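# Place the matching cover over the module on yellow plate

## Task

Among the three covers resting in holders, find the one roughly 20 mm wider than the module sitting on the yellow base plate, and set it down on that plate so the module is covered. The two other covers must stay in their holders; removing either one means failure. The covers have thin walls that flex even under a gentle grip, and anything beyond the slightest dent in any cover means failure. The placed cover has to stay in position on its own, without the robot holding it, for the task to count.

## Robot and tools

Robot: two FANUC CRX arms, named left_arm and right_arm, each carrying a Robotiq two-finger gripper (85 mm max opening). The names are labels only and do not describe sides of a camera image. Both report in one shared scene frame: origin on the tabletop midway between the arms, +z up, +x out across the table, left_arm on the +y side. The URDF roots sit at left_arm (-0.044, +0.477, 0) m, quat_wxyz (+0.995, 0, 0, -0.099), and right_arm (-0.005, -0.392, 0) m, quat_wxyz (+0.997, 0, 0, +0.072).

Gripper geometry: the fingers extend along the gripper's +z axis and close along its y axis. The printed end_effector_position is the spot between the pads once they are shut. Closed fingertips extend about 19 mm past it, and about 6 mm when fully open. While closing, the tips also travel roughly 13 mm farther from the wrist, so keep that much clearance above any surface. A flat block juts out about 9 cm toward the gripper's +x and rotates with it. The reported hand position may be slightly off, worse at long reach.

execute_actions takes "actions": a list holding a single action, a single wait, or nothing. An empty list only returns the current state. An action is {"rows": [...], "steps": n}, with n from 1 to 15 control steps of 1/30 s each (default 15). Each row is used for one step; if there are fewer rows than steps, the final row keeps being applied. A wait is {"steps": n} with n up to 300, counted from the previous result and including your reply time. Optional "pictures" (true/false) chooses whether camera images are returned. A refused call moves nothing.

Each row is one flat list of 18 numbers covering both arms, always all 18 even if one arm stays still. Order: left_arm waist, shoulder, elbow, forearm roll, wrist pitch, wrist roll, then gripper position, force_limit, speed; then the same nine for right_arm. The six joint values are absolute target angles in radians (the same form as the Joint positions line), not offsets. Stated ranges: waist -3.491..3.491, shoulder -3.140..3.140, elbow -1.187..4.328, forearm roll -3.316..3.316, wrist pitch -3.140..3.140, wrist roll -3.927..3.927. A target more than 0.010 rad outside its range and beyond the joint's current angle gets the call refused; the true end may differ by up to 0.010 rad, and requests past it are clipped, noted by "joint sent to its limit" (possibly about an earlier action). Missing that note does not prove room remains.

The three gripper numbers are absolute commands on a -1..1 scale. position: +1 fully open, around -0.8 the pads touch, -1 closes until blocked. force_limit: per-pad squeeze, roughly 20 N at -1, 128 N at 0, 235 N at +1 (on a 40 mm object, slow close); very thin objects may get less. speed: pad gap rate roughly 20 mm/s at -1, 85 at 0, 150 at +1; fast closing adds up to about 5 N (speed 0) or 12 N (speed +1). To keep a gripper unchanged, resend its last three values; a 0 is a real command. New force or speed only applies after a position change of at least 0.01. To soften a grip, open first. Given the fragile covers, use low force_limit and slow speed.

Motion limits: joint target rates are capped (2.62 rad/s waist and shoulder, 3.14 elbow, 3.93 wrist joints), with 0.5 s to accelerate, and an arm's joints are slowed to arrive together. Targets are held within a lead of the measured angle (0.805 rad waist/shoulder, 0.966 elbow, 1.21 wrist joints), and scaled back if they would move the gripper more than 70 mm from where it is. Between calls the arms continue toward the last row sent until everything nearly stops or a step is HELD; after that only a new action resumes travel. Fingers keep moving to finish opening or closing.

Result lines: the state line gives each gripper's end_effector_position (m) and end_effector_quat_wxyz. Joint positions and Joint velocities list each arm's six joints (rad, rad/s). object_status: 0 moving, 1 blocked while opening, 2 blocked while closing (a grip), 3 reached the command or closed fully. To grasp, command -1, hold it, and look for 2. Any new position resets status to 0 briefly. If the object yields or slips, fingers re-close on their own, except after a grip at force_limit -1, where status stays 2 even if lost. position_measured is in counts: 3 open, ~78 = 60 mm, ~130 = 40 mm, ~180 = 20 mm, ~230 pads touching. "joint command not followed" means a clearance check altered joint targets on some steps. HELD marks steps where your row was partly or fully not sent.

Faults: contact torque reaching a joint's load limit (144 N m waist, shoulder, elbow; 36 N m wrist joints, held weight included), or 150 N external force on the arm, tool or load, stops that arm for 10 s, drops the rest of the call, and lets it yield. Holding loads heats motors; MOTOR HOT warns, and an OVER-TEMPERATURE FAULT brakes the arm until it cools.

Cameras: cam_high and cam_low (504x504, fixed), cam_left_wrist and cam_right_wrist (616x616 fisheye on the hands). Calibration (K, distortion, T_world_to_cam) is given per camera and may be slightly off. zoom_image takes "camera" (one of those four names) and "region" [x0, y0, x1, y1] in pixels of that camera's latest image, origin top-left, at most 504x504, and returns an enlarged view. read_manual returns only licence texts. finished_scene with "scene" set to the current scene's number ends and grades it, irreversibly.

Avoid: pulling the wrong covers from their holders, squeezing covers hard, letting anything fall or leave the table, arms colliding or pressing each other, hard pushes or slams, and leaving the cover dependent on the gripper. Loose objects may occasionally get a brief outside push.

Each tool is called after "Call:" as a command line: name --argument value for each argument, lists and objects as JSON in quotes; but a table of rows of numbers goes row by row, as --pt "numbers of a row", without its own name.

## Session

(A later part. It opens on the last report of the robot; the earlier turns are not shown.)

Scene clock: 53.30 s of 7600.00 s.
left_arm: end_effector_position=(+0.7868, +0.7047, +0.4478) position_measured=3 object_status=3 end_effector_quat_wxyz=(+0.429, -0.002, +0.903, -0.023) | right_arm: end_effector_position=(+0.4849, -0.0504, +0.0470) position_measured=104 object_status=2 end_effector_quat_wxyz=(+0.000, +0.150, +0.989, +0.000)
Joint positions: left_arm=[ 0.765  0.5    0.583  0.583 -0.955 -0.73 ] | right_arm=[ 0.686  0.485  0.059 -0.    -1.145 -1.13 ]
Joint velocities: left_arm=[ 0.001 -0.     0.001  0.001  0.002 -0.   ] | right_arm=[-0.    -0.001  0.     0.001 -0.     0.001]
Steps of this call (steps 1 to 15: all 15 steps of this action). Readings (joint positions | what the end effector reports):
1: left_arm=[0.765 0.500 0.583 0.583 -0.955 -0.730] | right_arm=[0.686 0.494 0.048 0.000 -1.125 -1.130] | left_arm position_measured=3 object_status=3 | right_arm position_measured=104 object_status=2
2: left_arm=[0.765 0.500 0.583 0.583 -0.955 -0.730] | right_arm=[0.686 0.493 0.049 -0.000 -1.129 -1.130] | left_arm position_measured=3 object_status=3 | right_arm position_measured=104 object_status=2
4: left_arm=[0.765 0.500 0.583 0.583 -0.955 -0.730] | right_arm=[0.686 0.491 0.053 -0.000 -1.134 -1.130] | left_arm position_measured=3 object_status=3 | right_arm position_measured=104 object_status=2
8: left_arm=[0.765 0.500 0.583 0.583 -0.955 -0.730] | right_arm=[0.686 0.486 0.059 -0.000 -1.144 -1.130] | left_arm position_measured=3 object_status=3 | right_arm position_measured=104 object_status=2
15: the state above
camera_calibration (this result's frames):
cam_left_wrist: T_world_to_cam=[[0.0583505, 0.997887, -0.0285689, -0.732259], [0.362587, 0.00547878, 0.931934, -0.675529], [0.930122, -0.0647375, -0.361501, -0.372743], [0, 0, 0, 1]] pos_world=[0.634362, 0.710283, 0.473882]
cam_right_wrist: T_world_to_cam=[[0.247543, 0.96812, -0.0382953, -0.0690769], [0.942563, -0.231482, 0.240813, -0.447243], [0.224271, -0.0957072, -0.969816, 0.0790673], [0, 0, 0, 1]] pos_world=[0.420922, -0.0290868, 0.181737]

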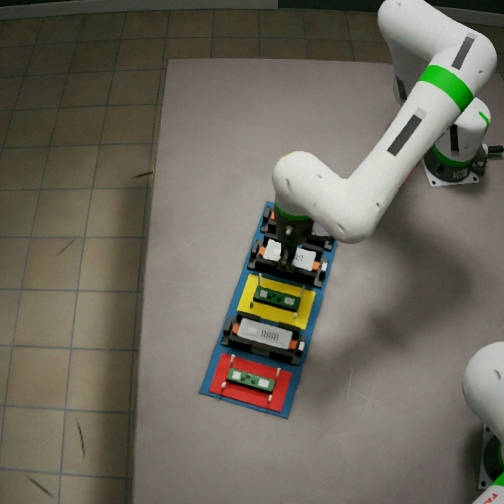

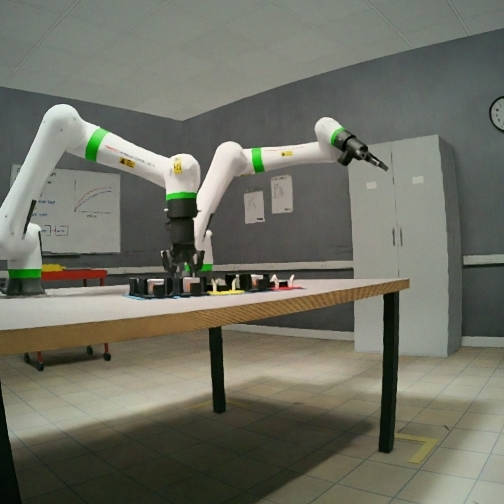

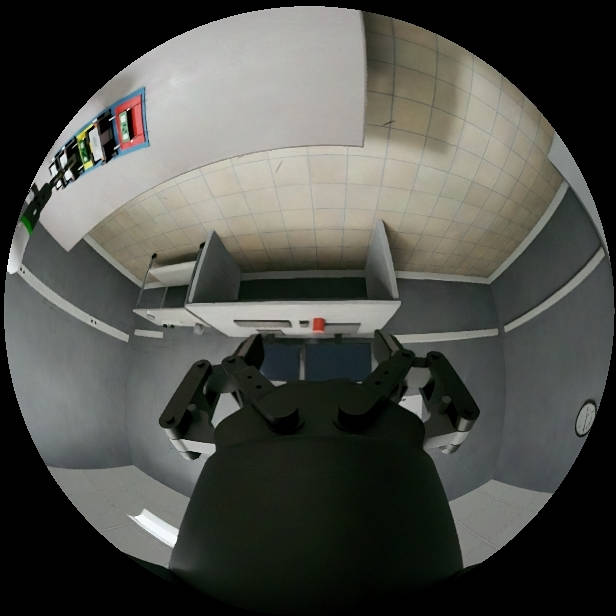

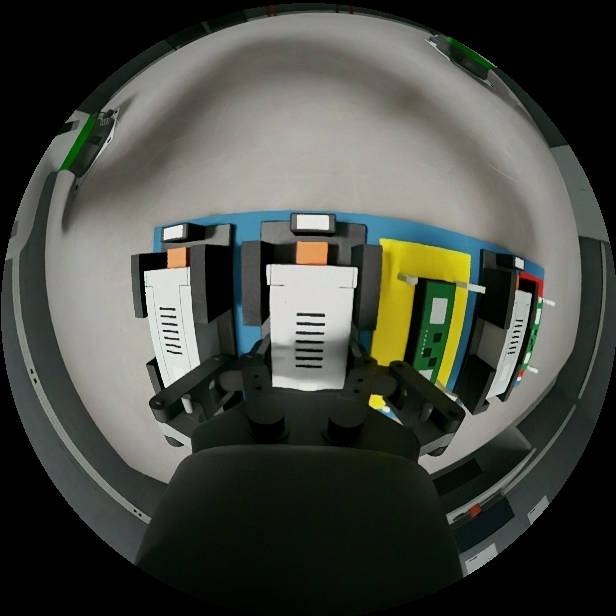

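Call:
execute_actions --actions '[{"rows":[[0.765,0.5,0.583,0.583,-0.955,-0.73,1,-1,-1,0.6858,0.485,0.0595,0,-1.145,-1.130,0.4,-0.8,1],[0.765,0.5,0.583,0.583,-0.955,-0.73,1,-1,-1,0.6858,0.485,0.0595,0,-1.145,-1.130,0.4,-0.8,1],[0.765,0.5,0.583,0.583,-0.955,-0.73,1,-1,-1,0.6858,0.485,0.0595,0,-1.145,-1.130,0.4,-0.8,1],[0.765,0.5,0.583,0.583,-0.955,-0.73,1,-1,-1,0.6858,0.485,0.0595,0,-1.145,-1.130,0.4,-0.8,1],[0.765,0.5,0.583,0.583,-0.955,-0.73,1,-1,-1,0.6858,0.485,0.0595,0,-1.145,-1.130,0.4,-0.8,1],[0.765,0.5,0.583,0.583,-0.955,-0.73,1,-1,-1,0.6858,0.445,0.115,0,-1.241,-1.130,0.4,-0.8,1]],"steps":15}]' --pictures false

Call:
execute_actions --actions '[{"rows":[[0.765,0.5,0.583,0.583,-0.955,-0.73,1,-1,-1,0.836,0.3287,-0.0522,0,-1.19,-1.28,-0.8,-0.8,1]],"steps":15}]' --pictures false

Call:
execute_actions --actions '[{"rows":[[0.765,0.5,0.583,0.583,-0.955,-0.73,1,-1,-1,0.836,0.3519,-0.0818,0,-1.137,-1.28,-0.8,-0.8,1]],"steps":15}]'

Call:
zoom_image --camera "cam_high" --region '[250,200,370,300]'

Scene clock: 55.53 s of 7600.00 s.
left_arm: end_effector_position=(+0.7868, +0.7047, +0.4478) position_measured=3 object_status=3 end_effector_quat_wxyz=(+0.429, -0.002, +0.903, -0.023) | right_arm: end_effector_position=(+0.4851, -0.0501, +0.0926) position_measured=78 object_status=3 end_effector_quat_wxyz=(+0.000, +0.150, +0.989, -0.000)
Joint positions: left_arm=[ 0.765  0.5    0.583  0.583 -0.955 -0.73 ] | right_arm=[ 0.686  0.445  0.115  0.    -1.241 -1.13 ]
Joint velocities: left_arm=[ 0.  0.  0.  0. -0. -0.] | right_arm=[-0.    -0.     0.004  0.001 -0.003 -0.001]
Steps of this call (steps 1 to 15: the robot went on to your last target; steps 16 to 52: nothing new was sent; steps 53 to 67: all 15 steps of this action). Readings (joint positions | what the end effector reports):
53: left_arm=[0.765 0.500 0.583 0.583 -0.955 -0.730] | right_arm=[0.686 0.485 0.060 0.000 -1.145 -1.130] | left_arm position_measured=3 object_status=3 | right_arm position_measured=104 object_status=0
54: left_arm=[0.765 0.500 0.583 0.583 -0.955 -0.730] | right_arm=[0.686 0.485 0.060 0.000 -1.145 -1.130] | left_arm position_measured=3 object_status=3 | right_arm position_measured=102 object_status=0
56: left_arm=[0.765 0.500 0.583 0.583 -0.955 -0.730] | right_arm=[0.686 0.485 0.060 0.000 -1.145 -1.130] | left_arm position_measured=3 object_status=3 | right_arm position_measured=86 object_status=0
60: left_arm=[0.765 0.500 0.583 0.583 -0.955 -0.730] | right_arm=[0.686 0.476 0.073 0.000 -1.169 -1.130] | left_arm position_measured=3 object_status=3 | right_arm position_measured=79 object_status=0
67: the state above

Scene clock: 56.03 s of 7600.00 s.
left_arm: end_effector_position=(+0.7868, +0.7047, +0.4478) position_measured=3 object_status=3 end_effector_quat_wxyz=(+0.429, -0.002, +0.903, -0.023) | right_arm: end_effector_position=(+0.3996, -0.0237, +0.0900) position_measured=225 object_status=0 end_effector_quat_wxyz=(-0.000, +0.150, +0.989, -0.000)
Joint positions: left_arm=[ 0.765  0.5    0.583  0.583 -0.955 -0.73 ] | right_arm=[ 0.836  0.329 -0.052 -0.    -1.19  -1.28 ]
Joint velocities: left_arm=[ 0.     0.001  0.    -0.001 -0.001 -0.   ] | right_arm=[ 0.001  0.    -0.002 -0.     0.     0.001]
Steps of this call (steps 1 to 15: all 15 steps of this action). Readings (joint positions | what the end effector reports):
1: left_arm=[0.765 0.500 0.583 0.583 -0.955 -0.730] | right_arm=[0.686 0.445 0.115 0.000 -1.241 -1.130] | left_arm position_measured=3 object_status=3 | right_arm position_measured=78 object_status=0
2: left_arm=[0.765 0.500 0.583 0.583 -0.955 -0.730] | right_arm=[0.691 0.441 0.110 0.000 -1.238 -1.134] | left_arm position_measured=3 object_status=3 | right_arm position_measured=81 object_status=0
4: left_arm=[0.765 0.500 0.583 0.583 -0.955 -0.730] | right_arm=[0.717 0.421 0.079 0.000 -1.228 -1.161] | left_arm position_measured=3 object_status=3 | right_arm position_measured=99 object_status=0
8: left_arm=[0.765 0.500 0.583 0.583 -0.955 -0.730] | right_arm=[0.809 0.350 -0.022 -0.000 -1.199 -1.252] | left_arm position_measured=3 object_status=3 | right_arm position_measured=149 object_status=0
15: the state above

Scene clock: 56.53 s of 7600.00 s.
left_arm: end_effector_position=(+0.7868, +0.7047, +0.4478) position_measured=3 object_status=3 end_effector_quat_wxyz=(+0.429, -0.002, +0.903, -0.023) | right_arm: end_effector_position=(+0.3996, -0.0236, +0.0660) position_measured=229 object_status=3 end_effector_quat_wxyz=(+0.000, +0.150, +0.989, +0.000)
Joint positions: left_arm=[ 0.765  0.5    0.583  0.583 -0.955 -0.73 ] | right_arm=[ 0.836  0.352 -0.082  0.    -1.137 -1.28 ]
Joint velocities: left_arm=[ 0.001  0.001 -0.001  0.    -0.001 -0.   ] | right_arm=[-0.     0.001  0.    -0.001 -0.    -0.   ]
Steps of this call (steps 1 to 15: all 15 steps of this action). Readings (joint positions | what the end effector reports):
1: left_arm=[0.765 0.500 0.583 0.583 -0.955 -0.730] | right_arm=[0.836 0.329 -0.053 -0.000 -1.189 -1.280] | left_arm position_measured=3 object_status=3 | right_arm position_measured=227 object_status=0
2: left_arm=[0.765 0.500 0.583 0.583 -0.955 -0.730] | right_arm=[0.836 0.332 -0.056 0.000 -1.182 -1.280] | left_arm position_measured=3 object_status=3 | right_arm position_measured=228 object_status=0
4: left_arm=[0.765 0.500 0.583 0.583 -0.955 -0.730] | right_arm=[0.836 0.345 -0.074 0.000 -1.152 -1.280] | left_arm position_measured=3 object_status=3 | right_arm position_measured=229 object_status=0
8: left_arm=[0.765 0.500 0.583 0.583 -0.955 -0.730] | right_arm=[0.836 0.352 -0.082 0.000 -1.137 -1.280] | left_arm position_measured=3 object_status=3 | right_arm position_measured=229 object_status=0
15: the state above
camera_calibration (this result's frames):
cam_left_wrist: T_world_to_cam=[[0.0583504, 0.997887, -0.0285688, -0.732259], [0.362587, 0.00547871, 0.931934, -0.675529], [0.930122, -0.0647374, -0.361501, -0.372743], [0, 0, 0, 1]] pos_world=[0.634362, 0.710283, 0.473882]
cam_right_wrist: T_world_to_cam=[[0.247361, 0.968166, -0.0383136, -0.0730819], [0.94261, -0.231303, 0.2408, -0.365253], [0.224272, -0.0956793, -0.969818, 0.119231], [0, 0, 0, 1]] pos_world=[0.335629, -0.00232064, 0.200786]

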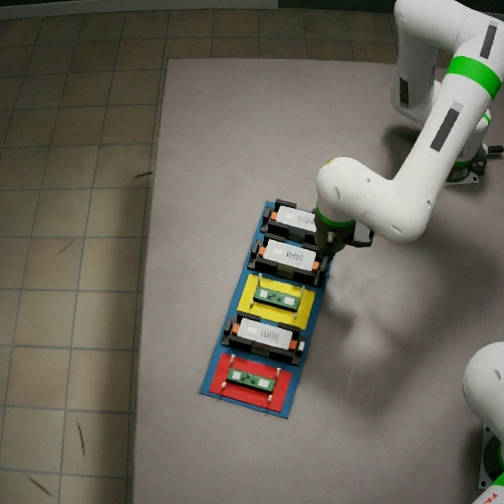

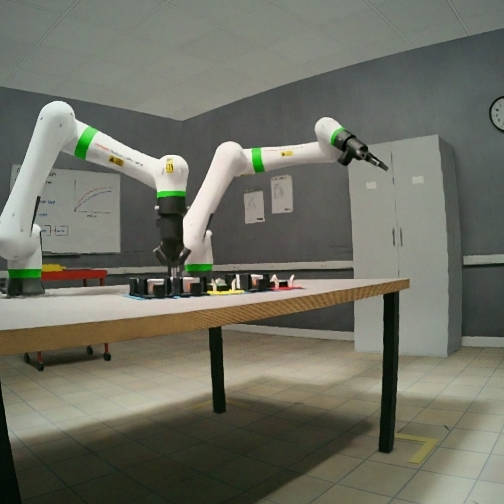

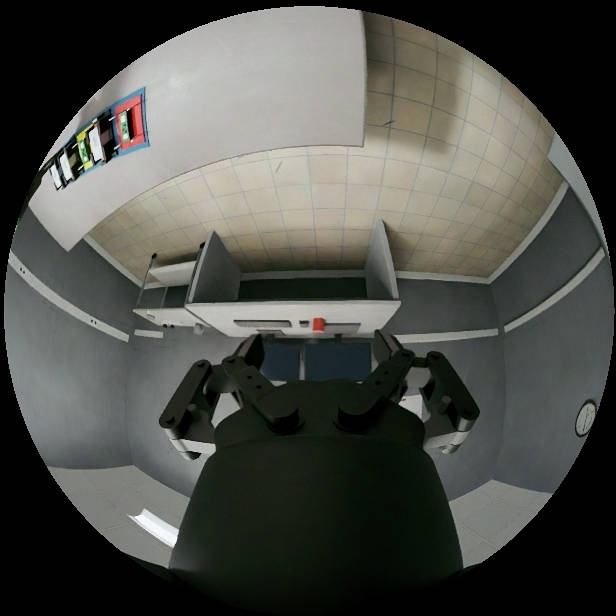

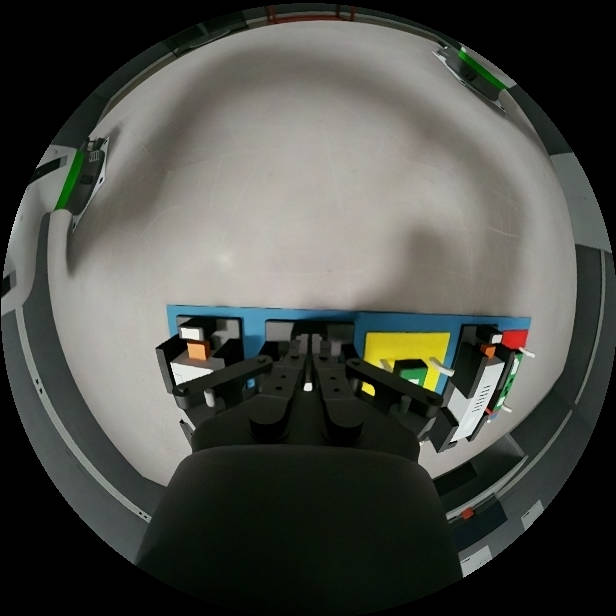

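Region (250, 200, 370, 300) of cam_high's 504x504 image, scaled by 4.200, with more detail than that image has.

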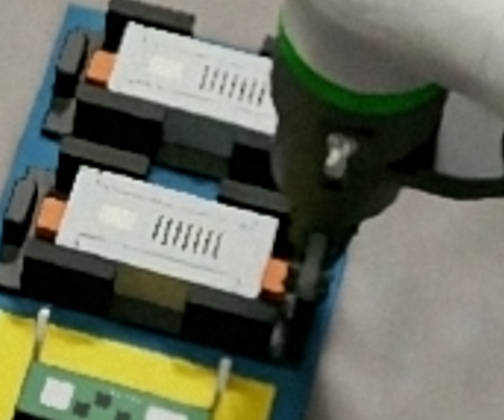

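Call:
execute_actions --actions '[{"rows":[[0.765,0.5,0.583,0.583,-0.955,-0.73,1,-1,-1,0.836,0.3548,-0.0855,0,-1.1304,-1.28,-0.8,-0.8,1],[0.765,0.5,0.583,0.583,-0.955,-0.73,1,-1,-1,0.836,0.3548,-0.0855,0,-1.1304,-1.28,-0.8,-0.8,1],[0.765,0.5,0.583,0.583,-0.955,-0.73,1,-1,-1,0.836,0.3548,-0.0855,0,-1.1304,-1.28,-0.8,-0.8,1],[0.765,0.5,0.583,0.583,-0.955,-0.73,1,-1,-1,0.836,0.3548,-0.0855,0,-1.1304,-1.28,-0.8,-0.8,1],[0.765,0.5,0.583,0.583,-0.955,-0.73,1,-1,-1,0.836,0.3548,-0.0855,0,-1.1304,-1.28,-0.8,-0.8,1],[0.765,0.5,0.583,0.583,-0.955,-0.73,1,-1,-1,0.836,0.3558,-0.0867,0,-1.1282,-1.28,-0.8,-0.8,1],[0.765,0.5,0.583,0.583,-0.955,-0.73,1,-1,-1,0.836,0.3558,-0.0867,0,-1.1282,-1.28,-0.8,-0.8,1],[0.765,0.5,0.583,0.583,-0.955,-0.73,1,-1,-1,0.836,0.3558,-0.0867,0,-1.1282,-1.28,-0.8,-0.8,1],[0.765,0.5,0.583,0.583,-0.955,-0.73,1,-1,-1,0.836,0.3558,-0.0867,0,-1.1282,-1.28,-0.8,-0.8,1],[0.765,0.5,0.583,0.583,-0.955,-0.73,1,-1,-1,0.836,0.3568,-0.088,0,-1.126,-1.28,-0.8,-0.8,1]],"steps":15}]'

Call:
zoom_image --camera "cam_low" --region '[110,230,270,310]'

Scene clock: 58.60 s of 7600.00 s.
left_arm: end_effector_position=(+0.7868, +0.7047, +0.4478) position_measured=3 object_status=3 end_effector_quat_wxyz=(+0.429, -0.002, +0.903, -0.023) | right_arm: end_effector_position=(+0.3996, -0.0236, +0.0614) position_measured=229 object_status=3 end_effector_quat_wxyz=(+0.000, +0.150, +0.989, +0.000)
Joint positions: left_arm=[ 0.765  0.5    0.583  0.583 -0.955 -0.73 ] | right_arm=[ 0.836  0.356 -0.088  0.    -1.126 -1.28 ]
Joint velocities: left_arm=[ 0.    -0.001  0.001 -0.    -0.     0.   ] | right_arm=[ 0.     0.001 -0.002 -0.     0.002  0.002]
Steps of this call (steps 1 to 15: the robot went on to your last target; steps 16 to 47: nothing new was sent; steps 48 to 62: all 15 steps of this action). Readings (joint positions | what the end effector reports):
48: left_arm=[0.765 0.500 0.583 0.583 -0.955 -0.730] | right_arm=[0.836 0.352 -0.082 -0.000 -1.136 -1.280] | left_arm position_measured=3 object_status=3 | right_arm position_measured=229 object_status=3
49: left_arm=[0.765 0.500 0.583 0.583 -0.955 -0.730] | right_arm=[0.836 0.353 -0.084 -0.000 -1.134 -1.280] | left_arm position_measured=3 object_status=3 | right_arm position_measured=229 object_status=3
51: left_arm=[0.765 0.500 0.583 0.583 -0.955 -0.730] | right_arm=[0.836 0.355 -0.085 -0.000 -1.131 -1.280] | left_arm position_measured=3 object_status=3 | right_arm position_measured=229 object_status=3
55: left_arm=[0.765 0.500 0.583 0.583 -0.955 -0.730] | right_arm=[0.836 0.356 -0.086 -0.000 -1.129 -1.280] | left_arm position_measured=3 object_status=3 | right_arm position_measured=229 object_status=3
62: the state above
camera_calibration (this result's frames):
cam_left_wrist: T_world_to_cam=[[0.0583504, 0.997887, -0.028569, -0.732259], [0.362587, 0.00547891, 0.931934, -0.67553], [0.930122, -0.0647375, -0.361501, -0.372743], [0, 0, 0, 1]] pos_world=[0.634362, 0.710283, 0.473882]
cam_right_wrist: T_world_to_cam=[[0.247297, 0.9682, -0.0378517, -0.0732164], [0.942542, -0.231319, 0.241052, -0.364116], [0.22463, -0.0952881, -0.969774, 0.114598], [0, 0, 0, 1]] pos_world=[0.335558, -0.00241905, 0.196133]

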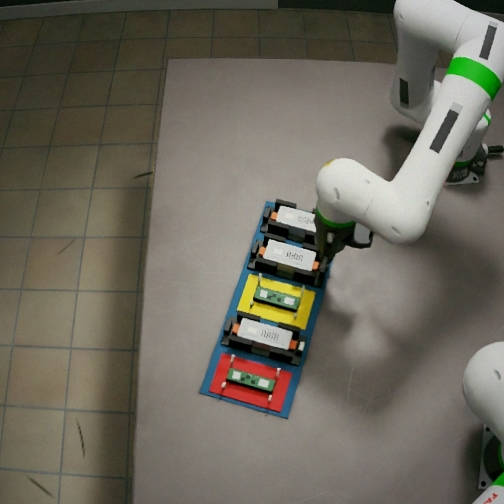

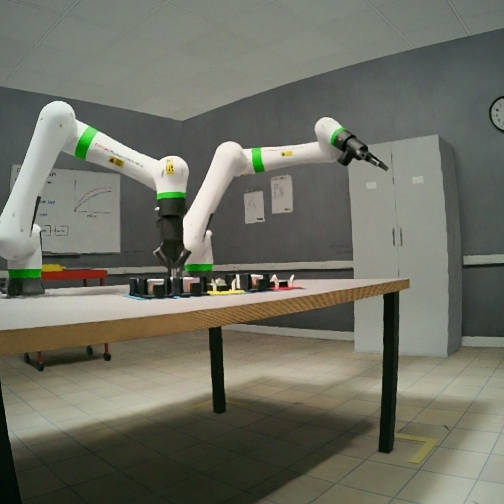

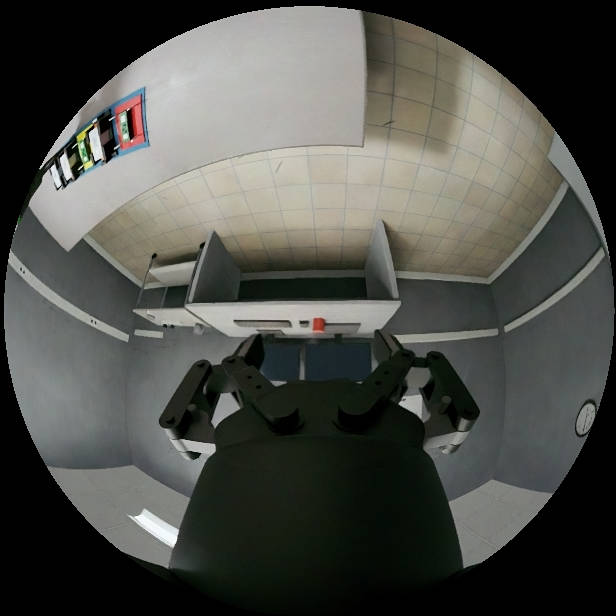

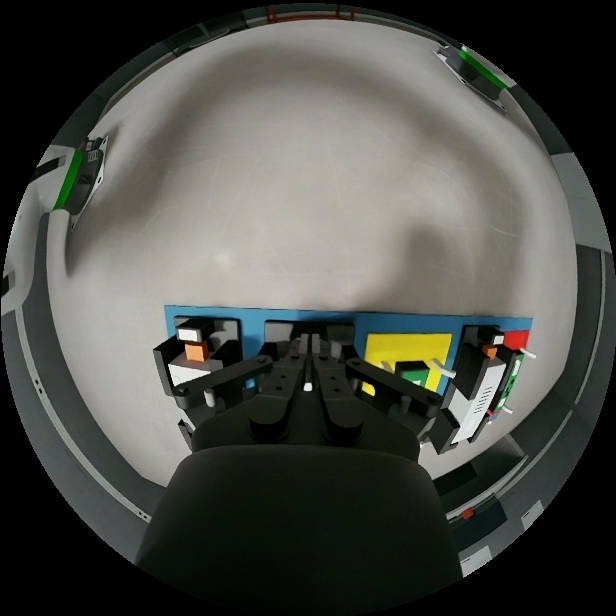

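Region (110, 230, 270, 310) of cam_low's 504x504 image, scaled by 3.150, with more detail than that image has.

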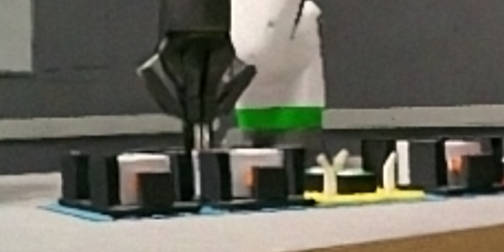

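Call:
execute_actions --actions '[{"rows":[[0.765,0.5,0.583,0.583,-0.955,-0.73,1,-1,-1,0.836,0.3573,-0.0886,0,-1.1249,-1.28,-0.8,-0.8,1],[0.765,0.5,0.583,0.583,-0.955,-0.73,1,-1,-1,0.836,0.3573,-0.0886,0,-1.1249,-1.28,-0.8,-0.8,1],[0.765,0.5,0.583,0.583,-0.955,-0.73,1,-1,-1,0.836,0.3573,-0.0886,0,-1.1249,-1.28,-0.8,-0.8,1],[0.765,0.5,0.583,0.583,-0.955,-0.73,1,-1,-1,0.836,0.3573,-0.0886,0,-1.1249,-1.28,-0.8,-0.8,1],[0.765,0.5,0.583,0.583,-0.955,-0.73,1,-1,-1,0.836,0.3578,-0.0892,0,-1.1238,-1.28,-0.8,-0.8,1],[0.765,0.5,0.583,0.583,-0.955,-0.73,1,-1,-1,0.836,0.3578,-0.0892,0,-1.1238,-1.28,-0.8,-0.8,1],[0.765,0.5,0.583,0.583,-0.955,-0.73,1,-1,-1,0.836,0.3578,-0.0892,0,-1.1238,-1.28,-0.8,-0.8,1],[0.765,0.5,0.583,0.583,-0.955,-0.73,1,-1,-1,0.836,0.3578,-0.0892,0,-1.1238,-1.28,-0.8,-0.8,1],[0.765,0.5,0.583,0.583,-0.955,-0.73,1,-1,-1,0.836,0.3583,-0.0898,0,-1.1227,-1.28,-0.8,-0.8,1],[0.765,0.5,0.583,0.583,-0.955,-0.73,1,-1,-1,0.836,0.3583,-0.0898,0,-1.1227,-1.28,-0.8,-0.8,1],[0.765,0.5,0.583,0.583,-0.955,-0.73,1,-1,-1,0.836,0.3583,-0.0898,0,-1.1227,-1.28,-0.8,-0.8,1],[0.765,0.5,0.583,0.583,-0.955,-0.73,1,-1,-1,0.836,0.3588,-0.0904,0,-1.1216,-1.28,-0.8,-0.8,1]],"steps":15}]' --pictures false

Scene clock: 70.60 s of 7600.00 s.
left_arm: end_effector_position=(+0.7868, +0.7047, +0.4478) position_measured=3 object_status=3 end_effector_quat_wxyz=(+0.429, -0.002, +0.903, -0.023) | right_arm: end_effector_position=(+0.3999, -0.0236, +0.0617) position_measured=229 object_status=3 end_effector_quat_wxyz=(+0.001, +0.149, +0.989, +0.001)
Joint positions: left_arm=[ 0.765  0.5    0.583  0.583 -0.955 -0.73 ] | right_arm=[ 0.836  0.355 -0.088  0.001 -1.125 -1.28 ]
Joint velocities: left_arm=[-0.001  0.     0.    -0.     0.    -0.   ] | right_arm=[-0.001 -0.     0.    -0.     0.    -0.   ]
FORCE FAULT: contact force on the right arm reached its limit, and that arm stopped for 10 seconds. The contact can be on any part of that arm, not only on its tool. That arm's remaining commands of this call were not run. That arm holds still and accepts commands again. Move the arm away from the contact; if what it grips holds it there, let go first. Pushing or pulling that hard again can fault the arm again.
The stop of the right arm began at step 60 of this call (marked STOPPED below). From that step on that arm followed nothing that you had sent. 8 of its steps, steps kept back included, did not run and will not run. Nothing is kept back now, and the robot has no last target.
Steps of this call (steps 1 to 15: the robot went on to your last target; steps 16 to 52: nothing new was sent; steps 53 to 67: all 15 steps of this action; steps 68 to 360: the stop continued). Readings (joint positions | what the end effector reports):
53: left_arm=[0.765 0.500 0.583 0.583 -0.955 -0.730] | right_arm=[0.836 0.357 -0.088 0.000 -1.126 -1.280] | left_arm position_measured=3 object_status=3 | right_arm position_measured=229 object_status=3
54: left_arm=[0.765 0.500 0.583 0.583 -0.955 -0.730] | right_arm=[0.836 0.357 -0.088 0.000 -1.126 -1.280] | left_arm position_measured=3 object_status=3 | right_arm position_measured=229 object_status=3
56: left_arm=[0.765 0.500 0.583 0.583 -0.955 -0.730] | right_arm=[0.836 0.357 -0.088 0.000 -1.125 -1.280] | left_arm position_measured=3 object_status=3 | right_arm position_measured=229 object_status=3
60: left_arm=[0.765 0.500 0.583 0.583 -0.955 -0.730] | right_arm=[0.836 0.356 -0.088 0.001 -1.125 -1.280] | left_arm position_measured=3 object_status=3 | right_arm position_measured=229 object_status=3 STOPPED (the right arm)
360: the state above

Call:
execute_actions --actions '[{"rows":[[0.765,0.5,0.583,0.583,-0.955,-0.73,1,-1,-1,0.836,0.3287,-0.0522,0,-1.19,-1.28,0.4,-0.9,1]],"steps":12}]'

Call:
zoom_image --camera "cam_right_wrist" --region '[230,280,390,440]'

Scene clock: 71.80 s of 7600.00 s.
left_arm: end_effector_position=(+0.7868, +0.7047, +0.4478) position_measured=3 object_status=3 end_effector_quat_wxyz=(+0.429, -0.002, +0.903, -0.023) | right_arm: end_effector_position=(+0.3995, -0.0236, +0.0899) position_measured=105 object_status=0 end_effector_quat_wxyz=(-0.000, +0.150, +0.989, -0.000)
Joint positions: left_arm=[ 0.765  0.5    0.583  0.583 -0.955 -0.73 ] | right_arm=[ 0.836  0.329 -0.052 -0.    -1.19  -1.28 ]
Joint velocities: left_arm=[-0.    -0.    -0.001 -0.    -0.001 -0.   ] | right_arm=[-0.001  0.     0.001 -0.    -0.     0.001]
Steps of this call (steps 1 to 24: nothing new was sent; steps 25 to 36: all 12 steps of this action). Readings (joint positions | what the end effector reports):
25: left_arm=[0.765 0.500 0.583 0.583 -0.955 -0.730] | right_arm=[0.836 0.355 -0.088 0.001 -1.126 -1.280] | left_arm position_measured=3 object_status=3 | right_arm position_measured=229 object_status=0
26: left_arm=[0.765 0.500 0.583 0.583 -0.955 -0.730] | right_arm=[0.836 0.353 -0.084 0.001 -1.133 -1.280] | left_arm position_measured=3 object_status=3 | right_arm position_measured=227 object_status=0
28: left_arm=[0.765 0.500 0.583 0.583 -0.955 -0.730] | right_arm=[0.836 0.339 -0.065 0.001 -1.167 -1.280] | left_arm position_measured=3 object_status=3 | right_arm position_measured=208 object_status=0
32: left_arm=[0.765 0.500 0.583 0.583 -0.955 -0.730] | right_arm=[0.836 0.329 -0.053 -0.000 -1.190 -1.280] | left_arm position_measured=3 object_status=3 | right_arm position_measured=158 object_status=0
36: the state above
camera_calibration (this result's frames):
cam_left_wrist: T_world_to_cam=[[0.0583506, 0.997887, -0.0285689, -0.732259], [0.362587, 0.00547874, 0.931934, -0.675529], [0.930121, -0.0647376, -0.361501, -0.372743], [0, 0, 0, 1]] pos_world=[0.634362, 0.710283, 0.473882]
cam_right_wrist: T_world_to_cam=[[0.247344, 0.968155, -0.0386969, -0.0720741], [0.942689, -0.231222, 0.240572, -0.37094], [0.223963, -0.095983, -0.96986, 0.142524], [0, 0, 0, 1]] pos_world=[0.335588, -0.00231072, 0.224677]

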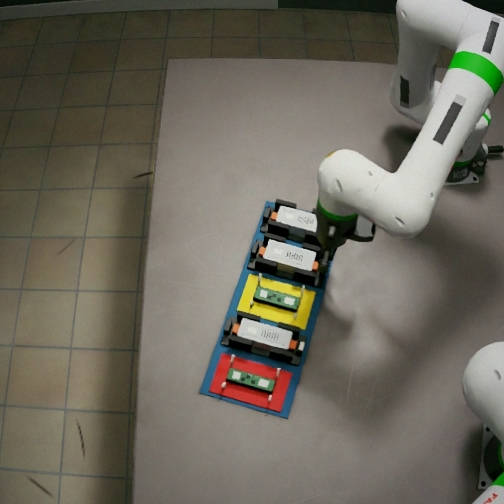

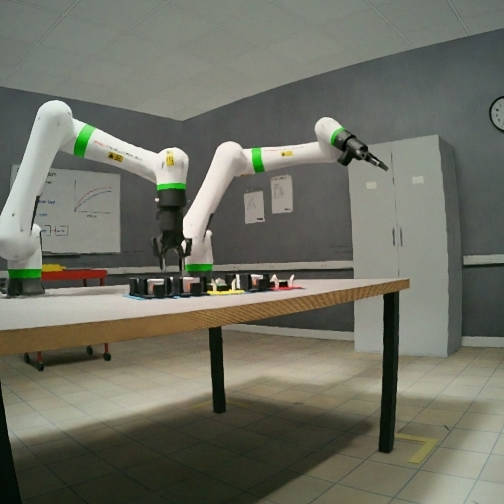

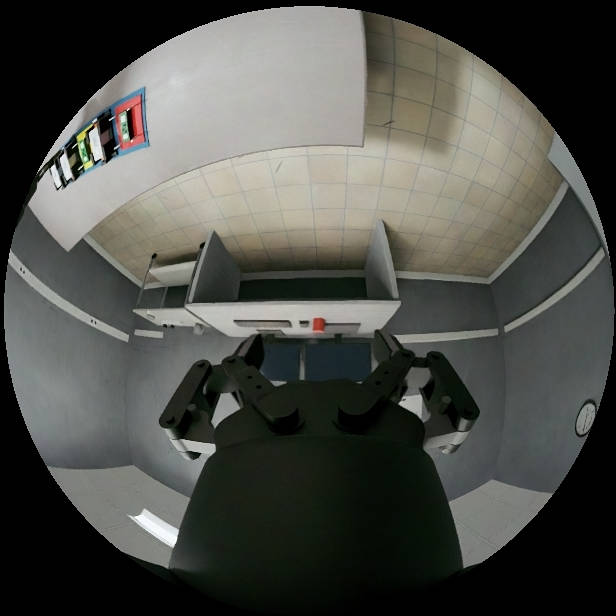

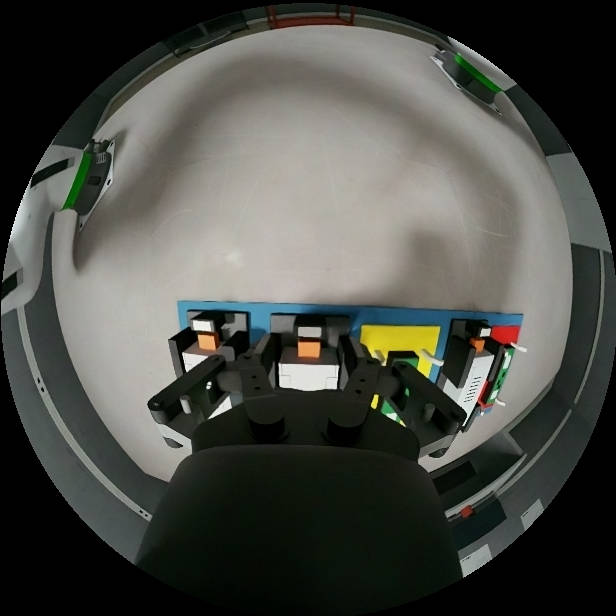

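Region (230, 280, 390, 440) of cam_right_wrist's 616x616 image, scaled by 3.150, with more detail than that image has.

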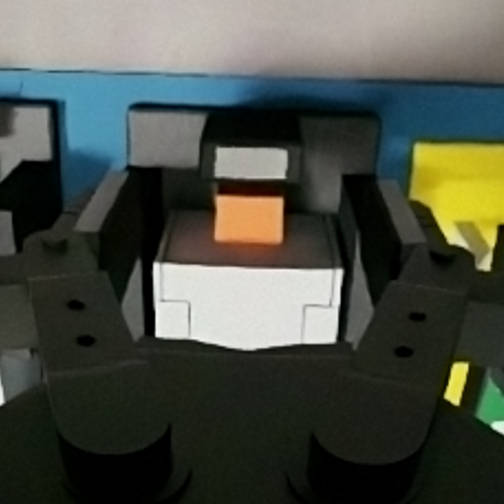

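Call:
execute_actions --actions '[{"rows":[[0.765,0.5,0.583,0.583,-0.955,-0.73,1,-1,-1,0.6858,0.445,0.115,0,-1.241,-1.13,0.4,-0.9,1]],"steps":15}]' --pictures false

Call:
execute_actions --actions '[{"rows":[[0.765,0.5,0.583,0.583,-0.955,-0.73,1,-1,-1,0.6858,0.491,0.0515,0,-1.131,-1.13,0.4,-0.9,1],[0.765,0.5,0.583,0.583,-0.955,-0.73,1,-1,-1,0.6858,0.491,0.0515,0,-1.131,-1.13,0.4,-0.9,1],[0.765,0.5,0.583,0.583,-0.955,-0.73,1,-1,-1,0.6858,0.491,0.0515,0,-1.131,-1.13,0.4,-0.9,1],[0.765,0.5,0.583,0.583,-0.955,-0.73,1,-1,-1,0.6858,0.491,0.0515,0,-1.131,-1.13,0.4,-0.9,1],[0.765,0.5,0.583,0.583,-0.955,-0.73,1,-1,-1,0.6858,0.491,0.0515,0,-1.131,-1.13,0.4,-0.9,1],[0.765,0.5,0.583,0.583,-0.955,-0.73,1,-1,-1,0.6858,0.491,0.0515,0,-1.131,-1.13,0.4,-0.9,1],[0.765,0.5,0.583,0.583,-0.955,-0.73,1,-1,-1,0.6858,0.491,0.0515,0,-1.131,-1.13,0.4,-0.9,1],[0.765,0.5,0.583,0.583,-0.955,-0.73,1,-1,-1,0.6858,0.491,0.0515,0,-1.131,-1.13,0.4,-0.9,1],[0.765,0.5,0.583,0.583,-0.955,-0.73,1,-1,-1,0.6858,0.491,0.0515,0,-1.131,-1.13,0.4,-0.9,1],[0.765,0.5,0.583,0.583,-0.955,-0.73,1,-1,-1,0.6858,0.491,0.0515,0,-1.131,-1.13,0.26,-0.9,1],[0.765,0.5,0.583,0.583,-0.955,-0.73,1,-1,-1,0.6858,0.491,0.0515,0,-1.131,-1.13,0.26,-0.9,1],[0.765,0.5,0.583,0.583,-0.955,-0.73,1,-1,-1,0.6858,0.491,0.0515,0,-1.131,-1.13,0.26,-0.9,1],[0.765,0.5,0.583,0.583,-0.955,-0.73,1,-1,-1,0.6858,0.491,0.0515,0,-1.131,-1.13,-1,-0.88,-1]],"steps":15}]' --pictures false

Call:
execute_actions --actions '[{"steps":25}]'

Call:
zoom_image --camera "cam_right_wrist" --region '[210,200,410,400]'

Scene clock: 77.67 s of 7600.00 s.
left_arm: end_effector_position=(+0.7868, +0.7047, +0.4478) position_measured=3 object_status=3 end_effector_quat_wxyz=(+0.429, -0.002, +0.903, -0.023) | right_arm: end_effector_position=(+0.4851, -0.0501, +0.0926) position_measured=78 object_status=3 end_effector_quat_wxyz=(+0.000, +0.150, +0.989, -0.000)
Joint positions: left_arm=[ 0.765  0.5    0.583  0.583 -0.955 -0.73 ] | right_arm=[ 0.686  0.445  0.115  0.    -1.241 -1.13 ]
Joint velocities: left_arm=[-0.    -0.001 -0.    -0.     0.001 -0.   ] | right_arm=[ 0.     0.     0.002  0.001 -0.    -0.   ]
Steps of this call (steps 1 to 15: the robot went on to your last target; steps 16 to 90: nothing new was sent; then 2.37 s passed at rest; steps 91 to 105: all 15 steps of this action). Readings (joint positions | what the end effector reports):
91: left_arm=[0.765 0.500 0.583 0.583 -0.955 -0.730] | right_arm=[0.835 0.329 -0.052 0.000 -1.190 -1.280] | left_arm position_measured=3 object_status=3 | right_arm position_measured=78 object_status=3
92: left_arm=[0.765 0.500 0.583 0.583 -0.955 -0.730] | right_arm=[0.831 0.332 -0.046 0.000 -1.192 -1.275] | left_arm position_measured=3 object_status=3 | right_arm position_measured=78 object_status=3
94: left_arm=[0.765 0.500 0.583 0.583 -0.955 -0.730] | right_arm=[0.804 0.353 -0.016 0.000 -1.201 -1.248] | left_arm position_measured=3 object_status=3 | right_arm position_measured=78 object_status=3
98: left_arm=[0.765 0.500 0.583 0.583 -0.955 -0.730] | right_arm=[0.713 0.424 0.084 0.000 -1.232 -1.158] | left_arm position_measured=3 object_status=3 | right_arm position_measured=78 object_status=3
105: the state above

Scene clock: 78.17 s of 7600.00 s.
left_arm: end_effector_position=(+0.7868, +0.7047, +0.4478) position_measured=3 object_status=3 end_effector_quat_wxyz=(+0.429, -0.002, +0.903, -0.023) | right_arm: end_effector_position=(+0.4847, -0.0506, +0.0404) position_measured=96 object_status=0 end_effector_quat_wxyz=(+0.000, +0.150, +0.989, +0.000)
Joint positions: left_arm=[ 0.765  0.5    0.583  0.583 -0.955 -0.73 ] | right_arm=[ 0.686  0.491  0.052  0.    -1.131 -1.13 ]
Joint velocities: left_arm=[ 0. -0.  0.  0.  0.  0.] | right_arm=[-0.    -0.001 -0.     0.    -0.    -0.001]
Steps of this call (steps 1 to 15: all 15 steps of this action). Readings (joint positions | what the end effector reports):
1: left_arm=[0.765 0.500 0.583 0.583 -0.955 -0.730] | right_arm=[0.686 0.445 0.115 0.000 -1.240 -1.130] | left_arm position_measured=3 object_status=3 | right_arm position_measured=78 object_status=3
2: left_arm=[0.765 0.500 0.583 0.583 -0.955 -0.730] | right_arm=[0.686 0.448 0.111 0.000 -1.233 -1.130] | left_arm position_measured=3 object_status=3 | right_arm position_measured=78 object_status=3
4: left_arm=[0.765 0.500 0.583 0.583 -0.955 -0.730] | right_arm=[0.686 0.464 0.087 0.000 -1.193 -1.130] | left_arm position_measured=3 object_status=3 | right_arm position_measured=78 object_status=3
8: left_arm=[0.765 0.500 0.583 0.583 -0.955 -0.730] | right_arm=[0.686 0.491 0.052 -0.000 -1.132 -1.130] | left_arm position_measured=3 object_status=3 | right_arm position_measured=78 object_status=3
15: the state above

Scene clock: 79.00 s of 7600.00 s.
left_arm: end_effector_position=(+0.7868, +0.7047, +0.4478) position_measured=3 object_status=3 end_effector_quat_wxyz=(+0.429, -0.002, +0.903, -0.023) | right_arm: end_effector_position=(+0.4847, -0.0506, +0.0405) position_measured=101 object_status=2 end_effector_quat_wxyz=(+0.000, +0.150, +0.989, +0.000)
Joint positions: left_arm=[ 0.765  0.5    0.583  0.583 -0.955 -0.73 ] | right_arm=[ 0.686  0.491  0.051  0.    -1.131 -1.13 ]
Joint velocities: left_arm=[-0.  0. -0. -0. -0. -0.] | right_arm=[-0.001 -0.     0.    -0.     0.    -0.   ]
Steps of this call (steps 1 to 15: the robot went on to your last target; steps 16 to 25: nothing new was sent). Readings (joint positions | what the end effector reports):
1: left_arm=[0.765 0.500 0.583 0.583 -0.955 -0.730] | right_arm=[0.686 0.491 0.052 0.000 -1.131 -1.130] | left_arm position_measured=3 object_status=3 | right_arm position_measured=97 object_status=0
2: left_arm=[0.765 0.500 0.583 0.583 -0.955 -0.730] | right_arm=[0.686 0.491 0.052 0.000 -1.131 -1.130] | left_arm position_measured=3 object_status=3 | right_arm position_measured=99 object_status=0
4: left_arm=[0.765 0.500 0.583 0.583 -0.955 -0.730] | right_arm=[0.686 0.491 0.052 0.000 -1.131 -1.130] | left_arm position_measured=3 object_status=3 | right_arm position_measured=101 object_status=0
8: left_arm=[0.765 0.500 0.583 0.583 -0.955 -0.730] | right_arm=[0.686 0.491 0.052 0.000 -1.131 -1.130] | left_arm position_measured=3 object_status=3 | right_arm position_measured=101 object_status=0
25: the state above
All arms were judged still, so your last target was given up. Only a new action makes them travel on or press farther. Fingers that are still opening or closing keep moving.
camera_calibration (this result's frames):
cam_left_wrist: T_world_to_cam=[[0.0583503, 0.997887, -0.0285689, -0.732259], [0.362587, 0.00547888, 0.931934, -0.675529], [0.930122, -0.0647374, -0.361501, -0.372743], [0, 0, 0, 1]] pos_world=[0.634362, 0.710283, 0.473882]
cam_right_wrist: T_world_to_cam=[[0.247564, 0.96812, -0.038155, -0.0690409], [0.942517, -0.23152, 0.240955, -0.445552], [0.22444, -0.0956135, -0.969786, 0.0726936], [0, 0, 0, 1]] pos_world=[0.420717, -0.0293639, 0.175221]

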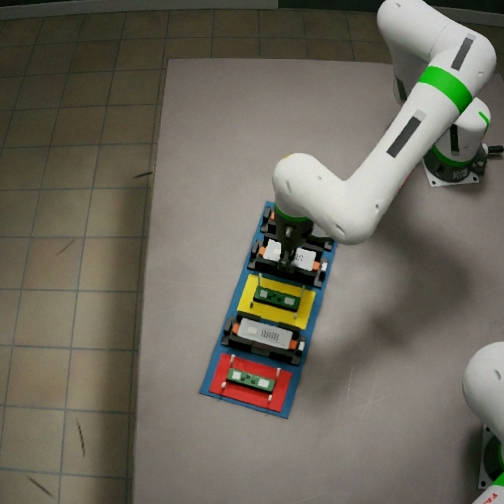

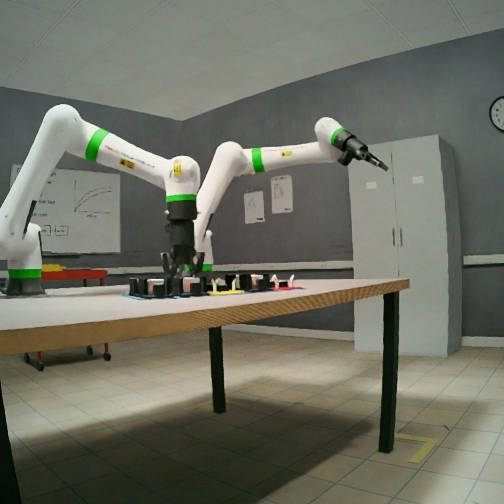

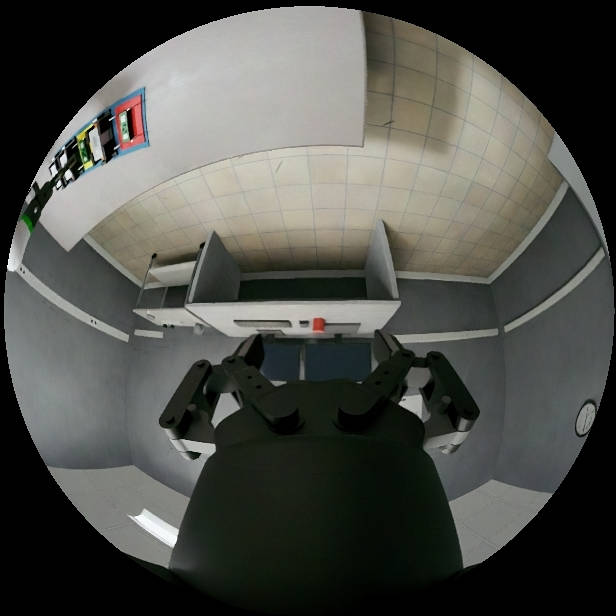

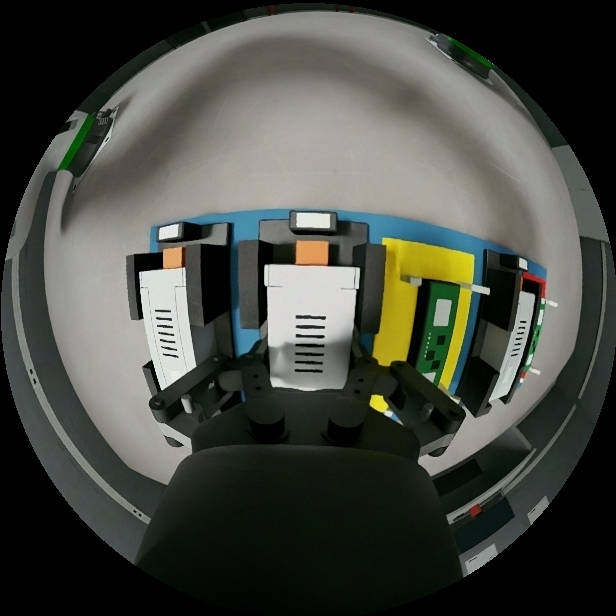

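Region (210, 200, 410, 400) of cam_right_wrist's 616x616 image, scaled by 2.520, with more detail than that image has.

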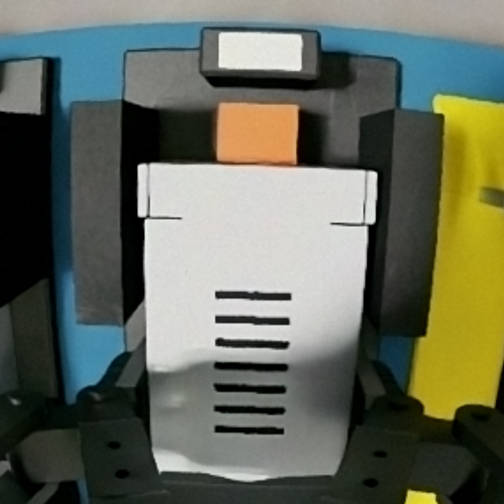

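Call:
execute_actions --actions '[{"rows":[[0.765,0.5,0.583,0.583,-0.955,-0.73,1,-1,-1,0.6874,0.492,0.0544,0,-1.1332,-1.13,-1,-0.88,-1],[0.765,0.5,0.583,0.583,-0.955,-0.73,1,-1,-1,0.6874,0.492,0.0544,0,-1.1332,-1.13,-1,-0.88,-1],[0.765,0.5,0.583,0.583,-0.955,-0.73,1,-1,-1,0.6874,0.492,0.0544,0,-1.1332,-1.13,-1,-0.88,-1],[0.765,0.5,0.583,0.583,-0.955,-0.73,1,-1,-1,0.6842,0.4868,0.0528,0,-1.1368,-1.13,-1,-0.88,-1],[0.765,0.5,0.583,0.583,-0.955,-0.73,1,-1,-1,0.6842,0.4868,0.0528,0,-1.1368,-1.13,-1,-0.88,-1],[0.765,0.5,0.583,0.583,-0.955,-0.73,1,-1,-1,0.6842,0.4868,0.0528,0,-1.1368,-1.13,-1,-0.88,-1],[0.765,0.5,0.583,0.583,-0.955,-0.73,1,-1,-1,0.6874,0.4893,0.058,0,-1.1395,-1.13,-1,-0.88,-1],[0.765,0.5,0.583,0.583,-0.955,-0.73,1,-1,-1,0.6874,0.4893,0.058,0,-1.1395,-1.13,-1,-0.88,-1],[0.765,0.5,0.583,0.583,-0.955,-0.73,1,-1,-1,0.6874,0.4893,0.058,0,-1.1395,-1.13,-1,-0.88,-1],[0.765,0.5,0.583,0.583,-0.955,-0.73,1,-1,-1,0.6842,0.4841,0.0564,0,-1.1431,-1.13,-1,-0.88,-1],[0.765,0.5,0.583,0.583,-0.955,-0.73,1,-1,-1,0.6842,0.4841,0.0564,0,-1.1431,-1.13,-1,-0.88,-1],[0.765,0.5,0.583,0.583,-0.955,-0.73,1,-1,-1,0.6842,0.4841,0.0564,0,-1.1431,-1.13,-1,-0.88,-1],[0.765,0.5,0.583,0.583,-0.955,-0.73,1,-1,-1,0.6858,0.4847,0.0599,0,-1.146,-1.13,-1,-0.88,-1]],"steps":15}]'

Call:
zoom_image --camera "cam_right_wrist" --region '[210,200,410,400]'

Scene clock: 82.20 s of 7600.00 s.
left_arm: end_effector_position=(+0.7868, +0.7047, +0.4478) position_measured=3 object_status=3 end_effector_quat_wxyz=(+0.429, -0.002, +0.903, -0.023) | right_arm: end_effector_position=(+0.4848, -0.0508, +0.0470) position_measured=101 object_status=2 end_effector_quat_wxyz=(-0.000, +0.150, +0.989, -0.000)
Joint positions: left_arm=[ 0.765  0.5    0.583  0.583 -0.955 -0.73 ] | right_arm=[ 0.685  0.485  0.059 -0.    -1.145 -1.13 ]
Joint velocities: left_arm=[-0.001 -0.    -0.     0.001 -0.     0.   ] | right_arm=[ 0.004 -0.     0.017  0.003 -0.019 -0.001]
Steps of this call (steps 1 to 81: nothing new was sent; steps 82 to 96: all 15 steps of this action). Readings (joint positions | what the end effector reports):
82: left_arm=[0.765 0.500 0.583 0.583 -0.955 -0.730] | right_arm=[0.686 0.491 0.052 0.000 -1.131 -1.130] | left_arm position_measured=3 object_status=3 | right_arm position_measured=101 object_status=2
83: left_arm=[0.765 0.500 0.583 0.583 -0.955 -0.730] | right_arm=[0.687 0.492 0.052 0.000 -1.132 -1.130] | left_arm position_measured=3 object_status=3 | right_arm position_measured=101 object_status=2
85: left_arm=[0.765 0.500 0.583 0.583 -0.955 -0.730] | right_arm=[0.687 0.492 0.054 -0.000 -1.133 -1.130] | left_arm position_measured=3 object_status=3 | right_arm position_measured=101 object_status=2
89: left_arm=[0.765 0.500 0.583 0.583 -0.955 -0.730] | right_arm=[0.686 0.488 0.055 -0.000 -1.138 -1.130] | left_arm position_measured=3 object_status=3 | right_arm position_measured=101 object_status=2
96: the state above
camera_calibration (this result's frames):
cam_left_wrist: T_world_to_cam=[[0.0583503, 0.997887, -0.0285691, -0.732259], [0.362587, 0.00547902, 0.931934, -0.67553], [0.930121, -0.0647374, -0.361501, -0.372743], [0, 0, 0, 1]] pos_world=[0.634362, 0.710283, 0.473882]
cam_right_wrist: T_world_to_cam=[[0.247973, 0.967993, -0.0387227, -0.0688406], [0.942545, -0.231831, 0.240549, -0.44729], [0.223873, -0.0961474, -0.969864, 0.079211], [0, 0, 0, 1]] pos_world=[0.420928, -0.0294425, 0.181753]

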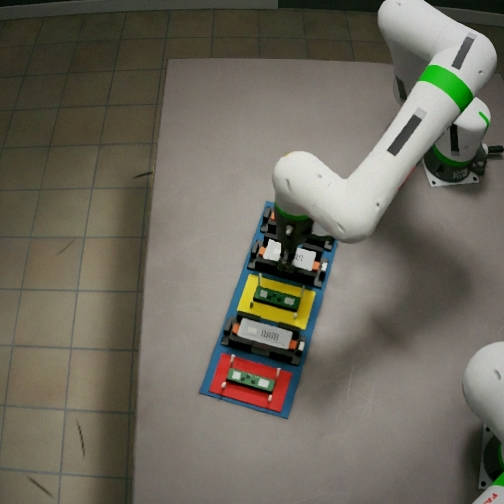

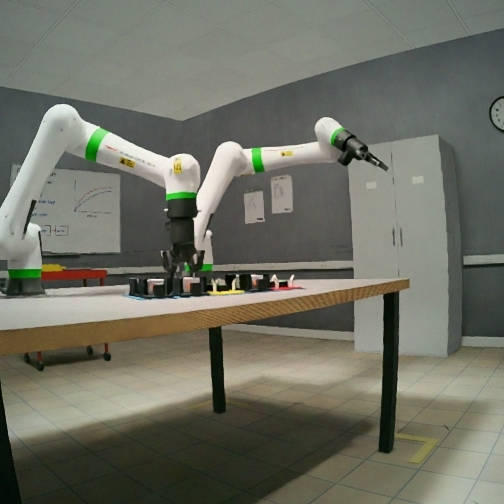

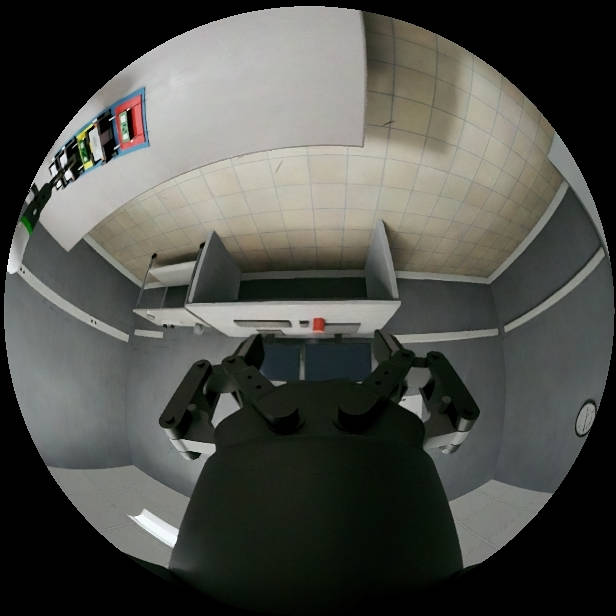

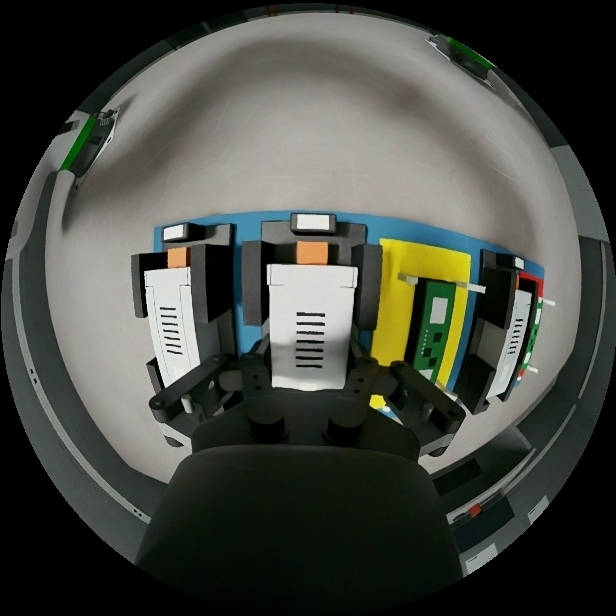

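Region (210, 200, 410, 400) of cam_right_wrist's 616x616 image, scaled by 2.520, with more detail than that image has.

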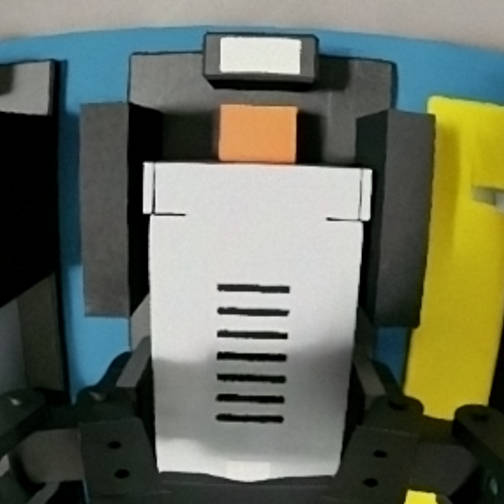

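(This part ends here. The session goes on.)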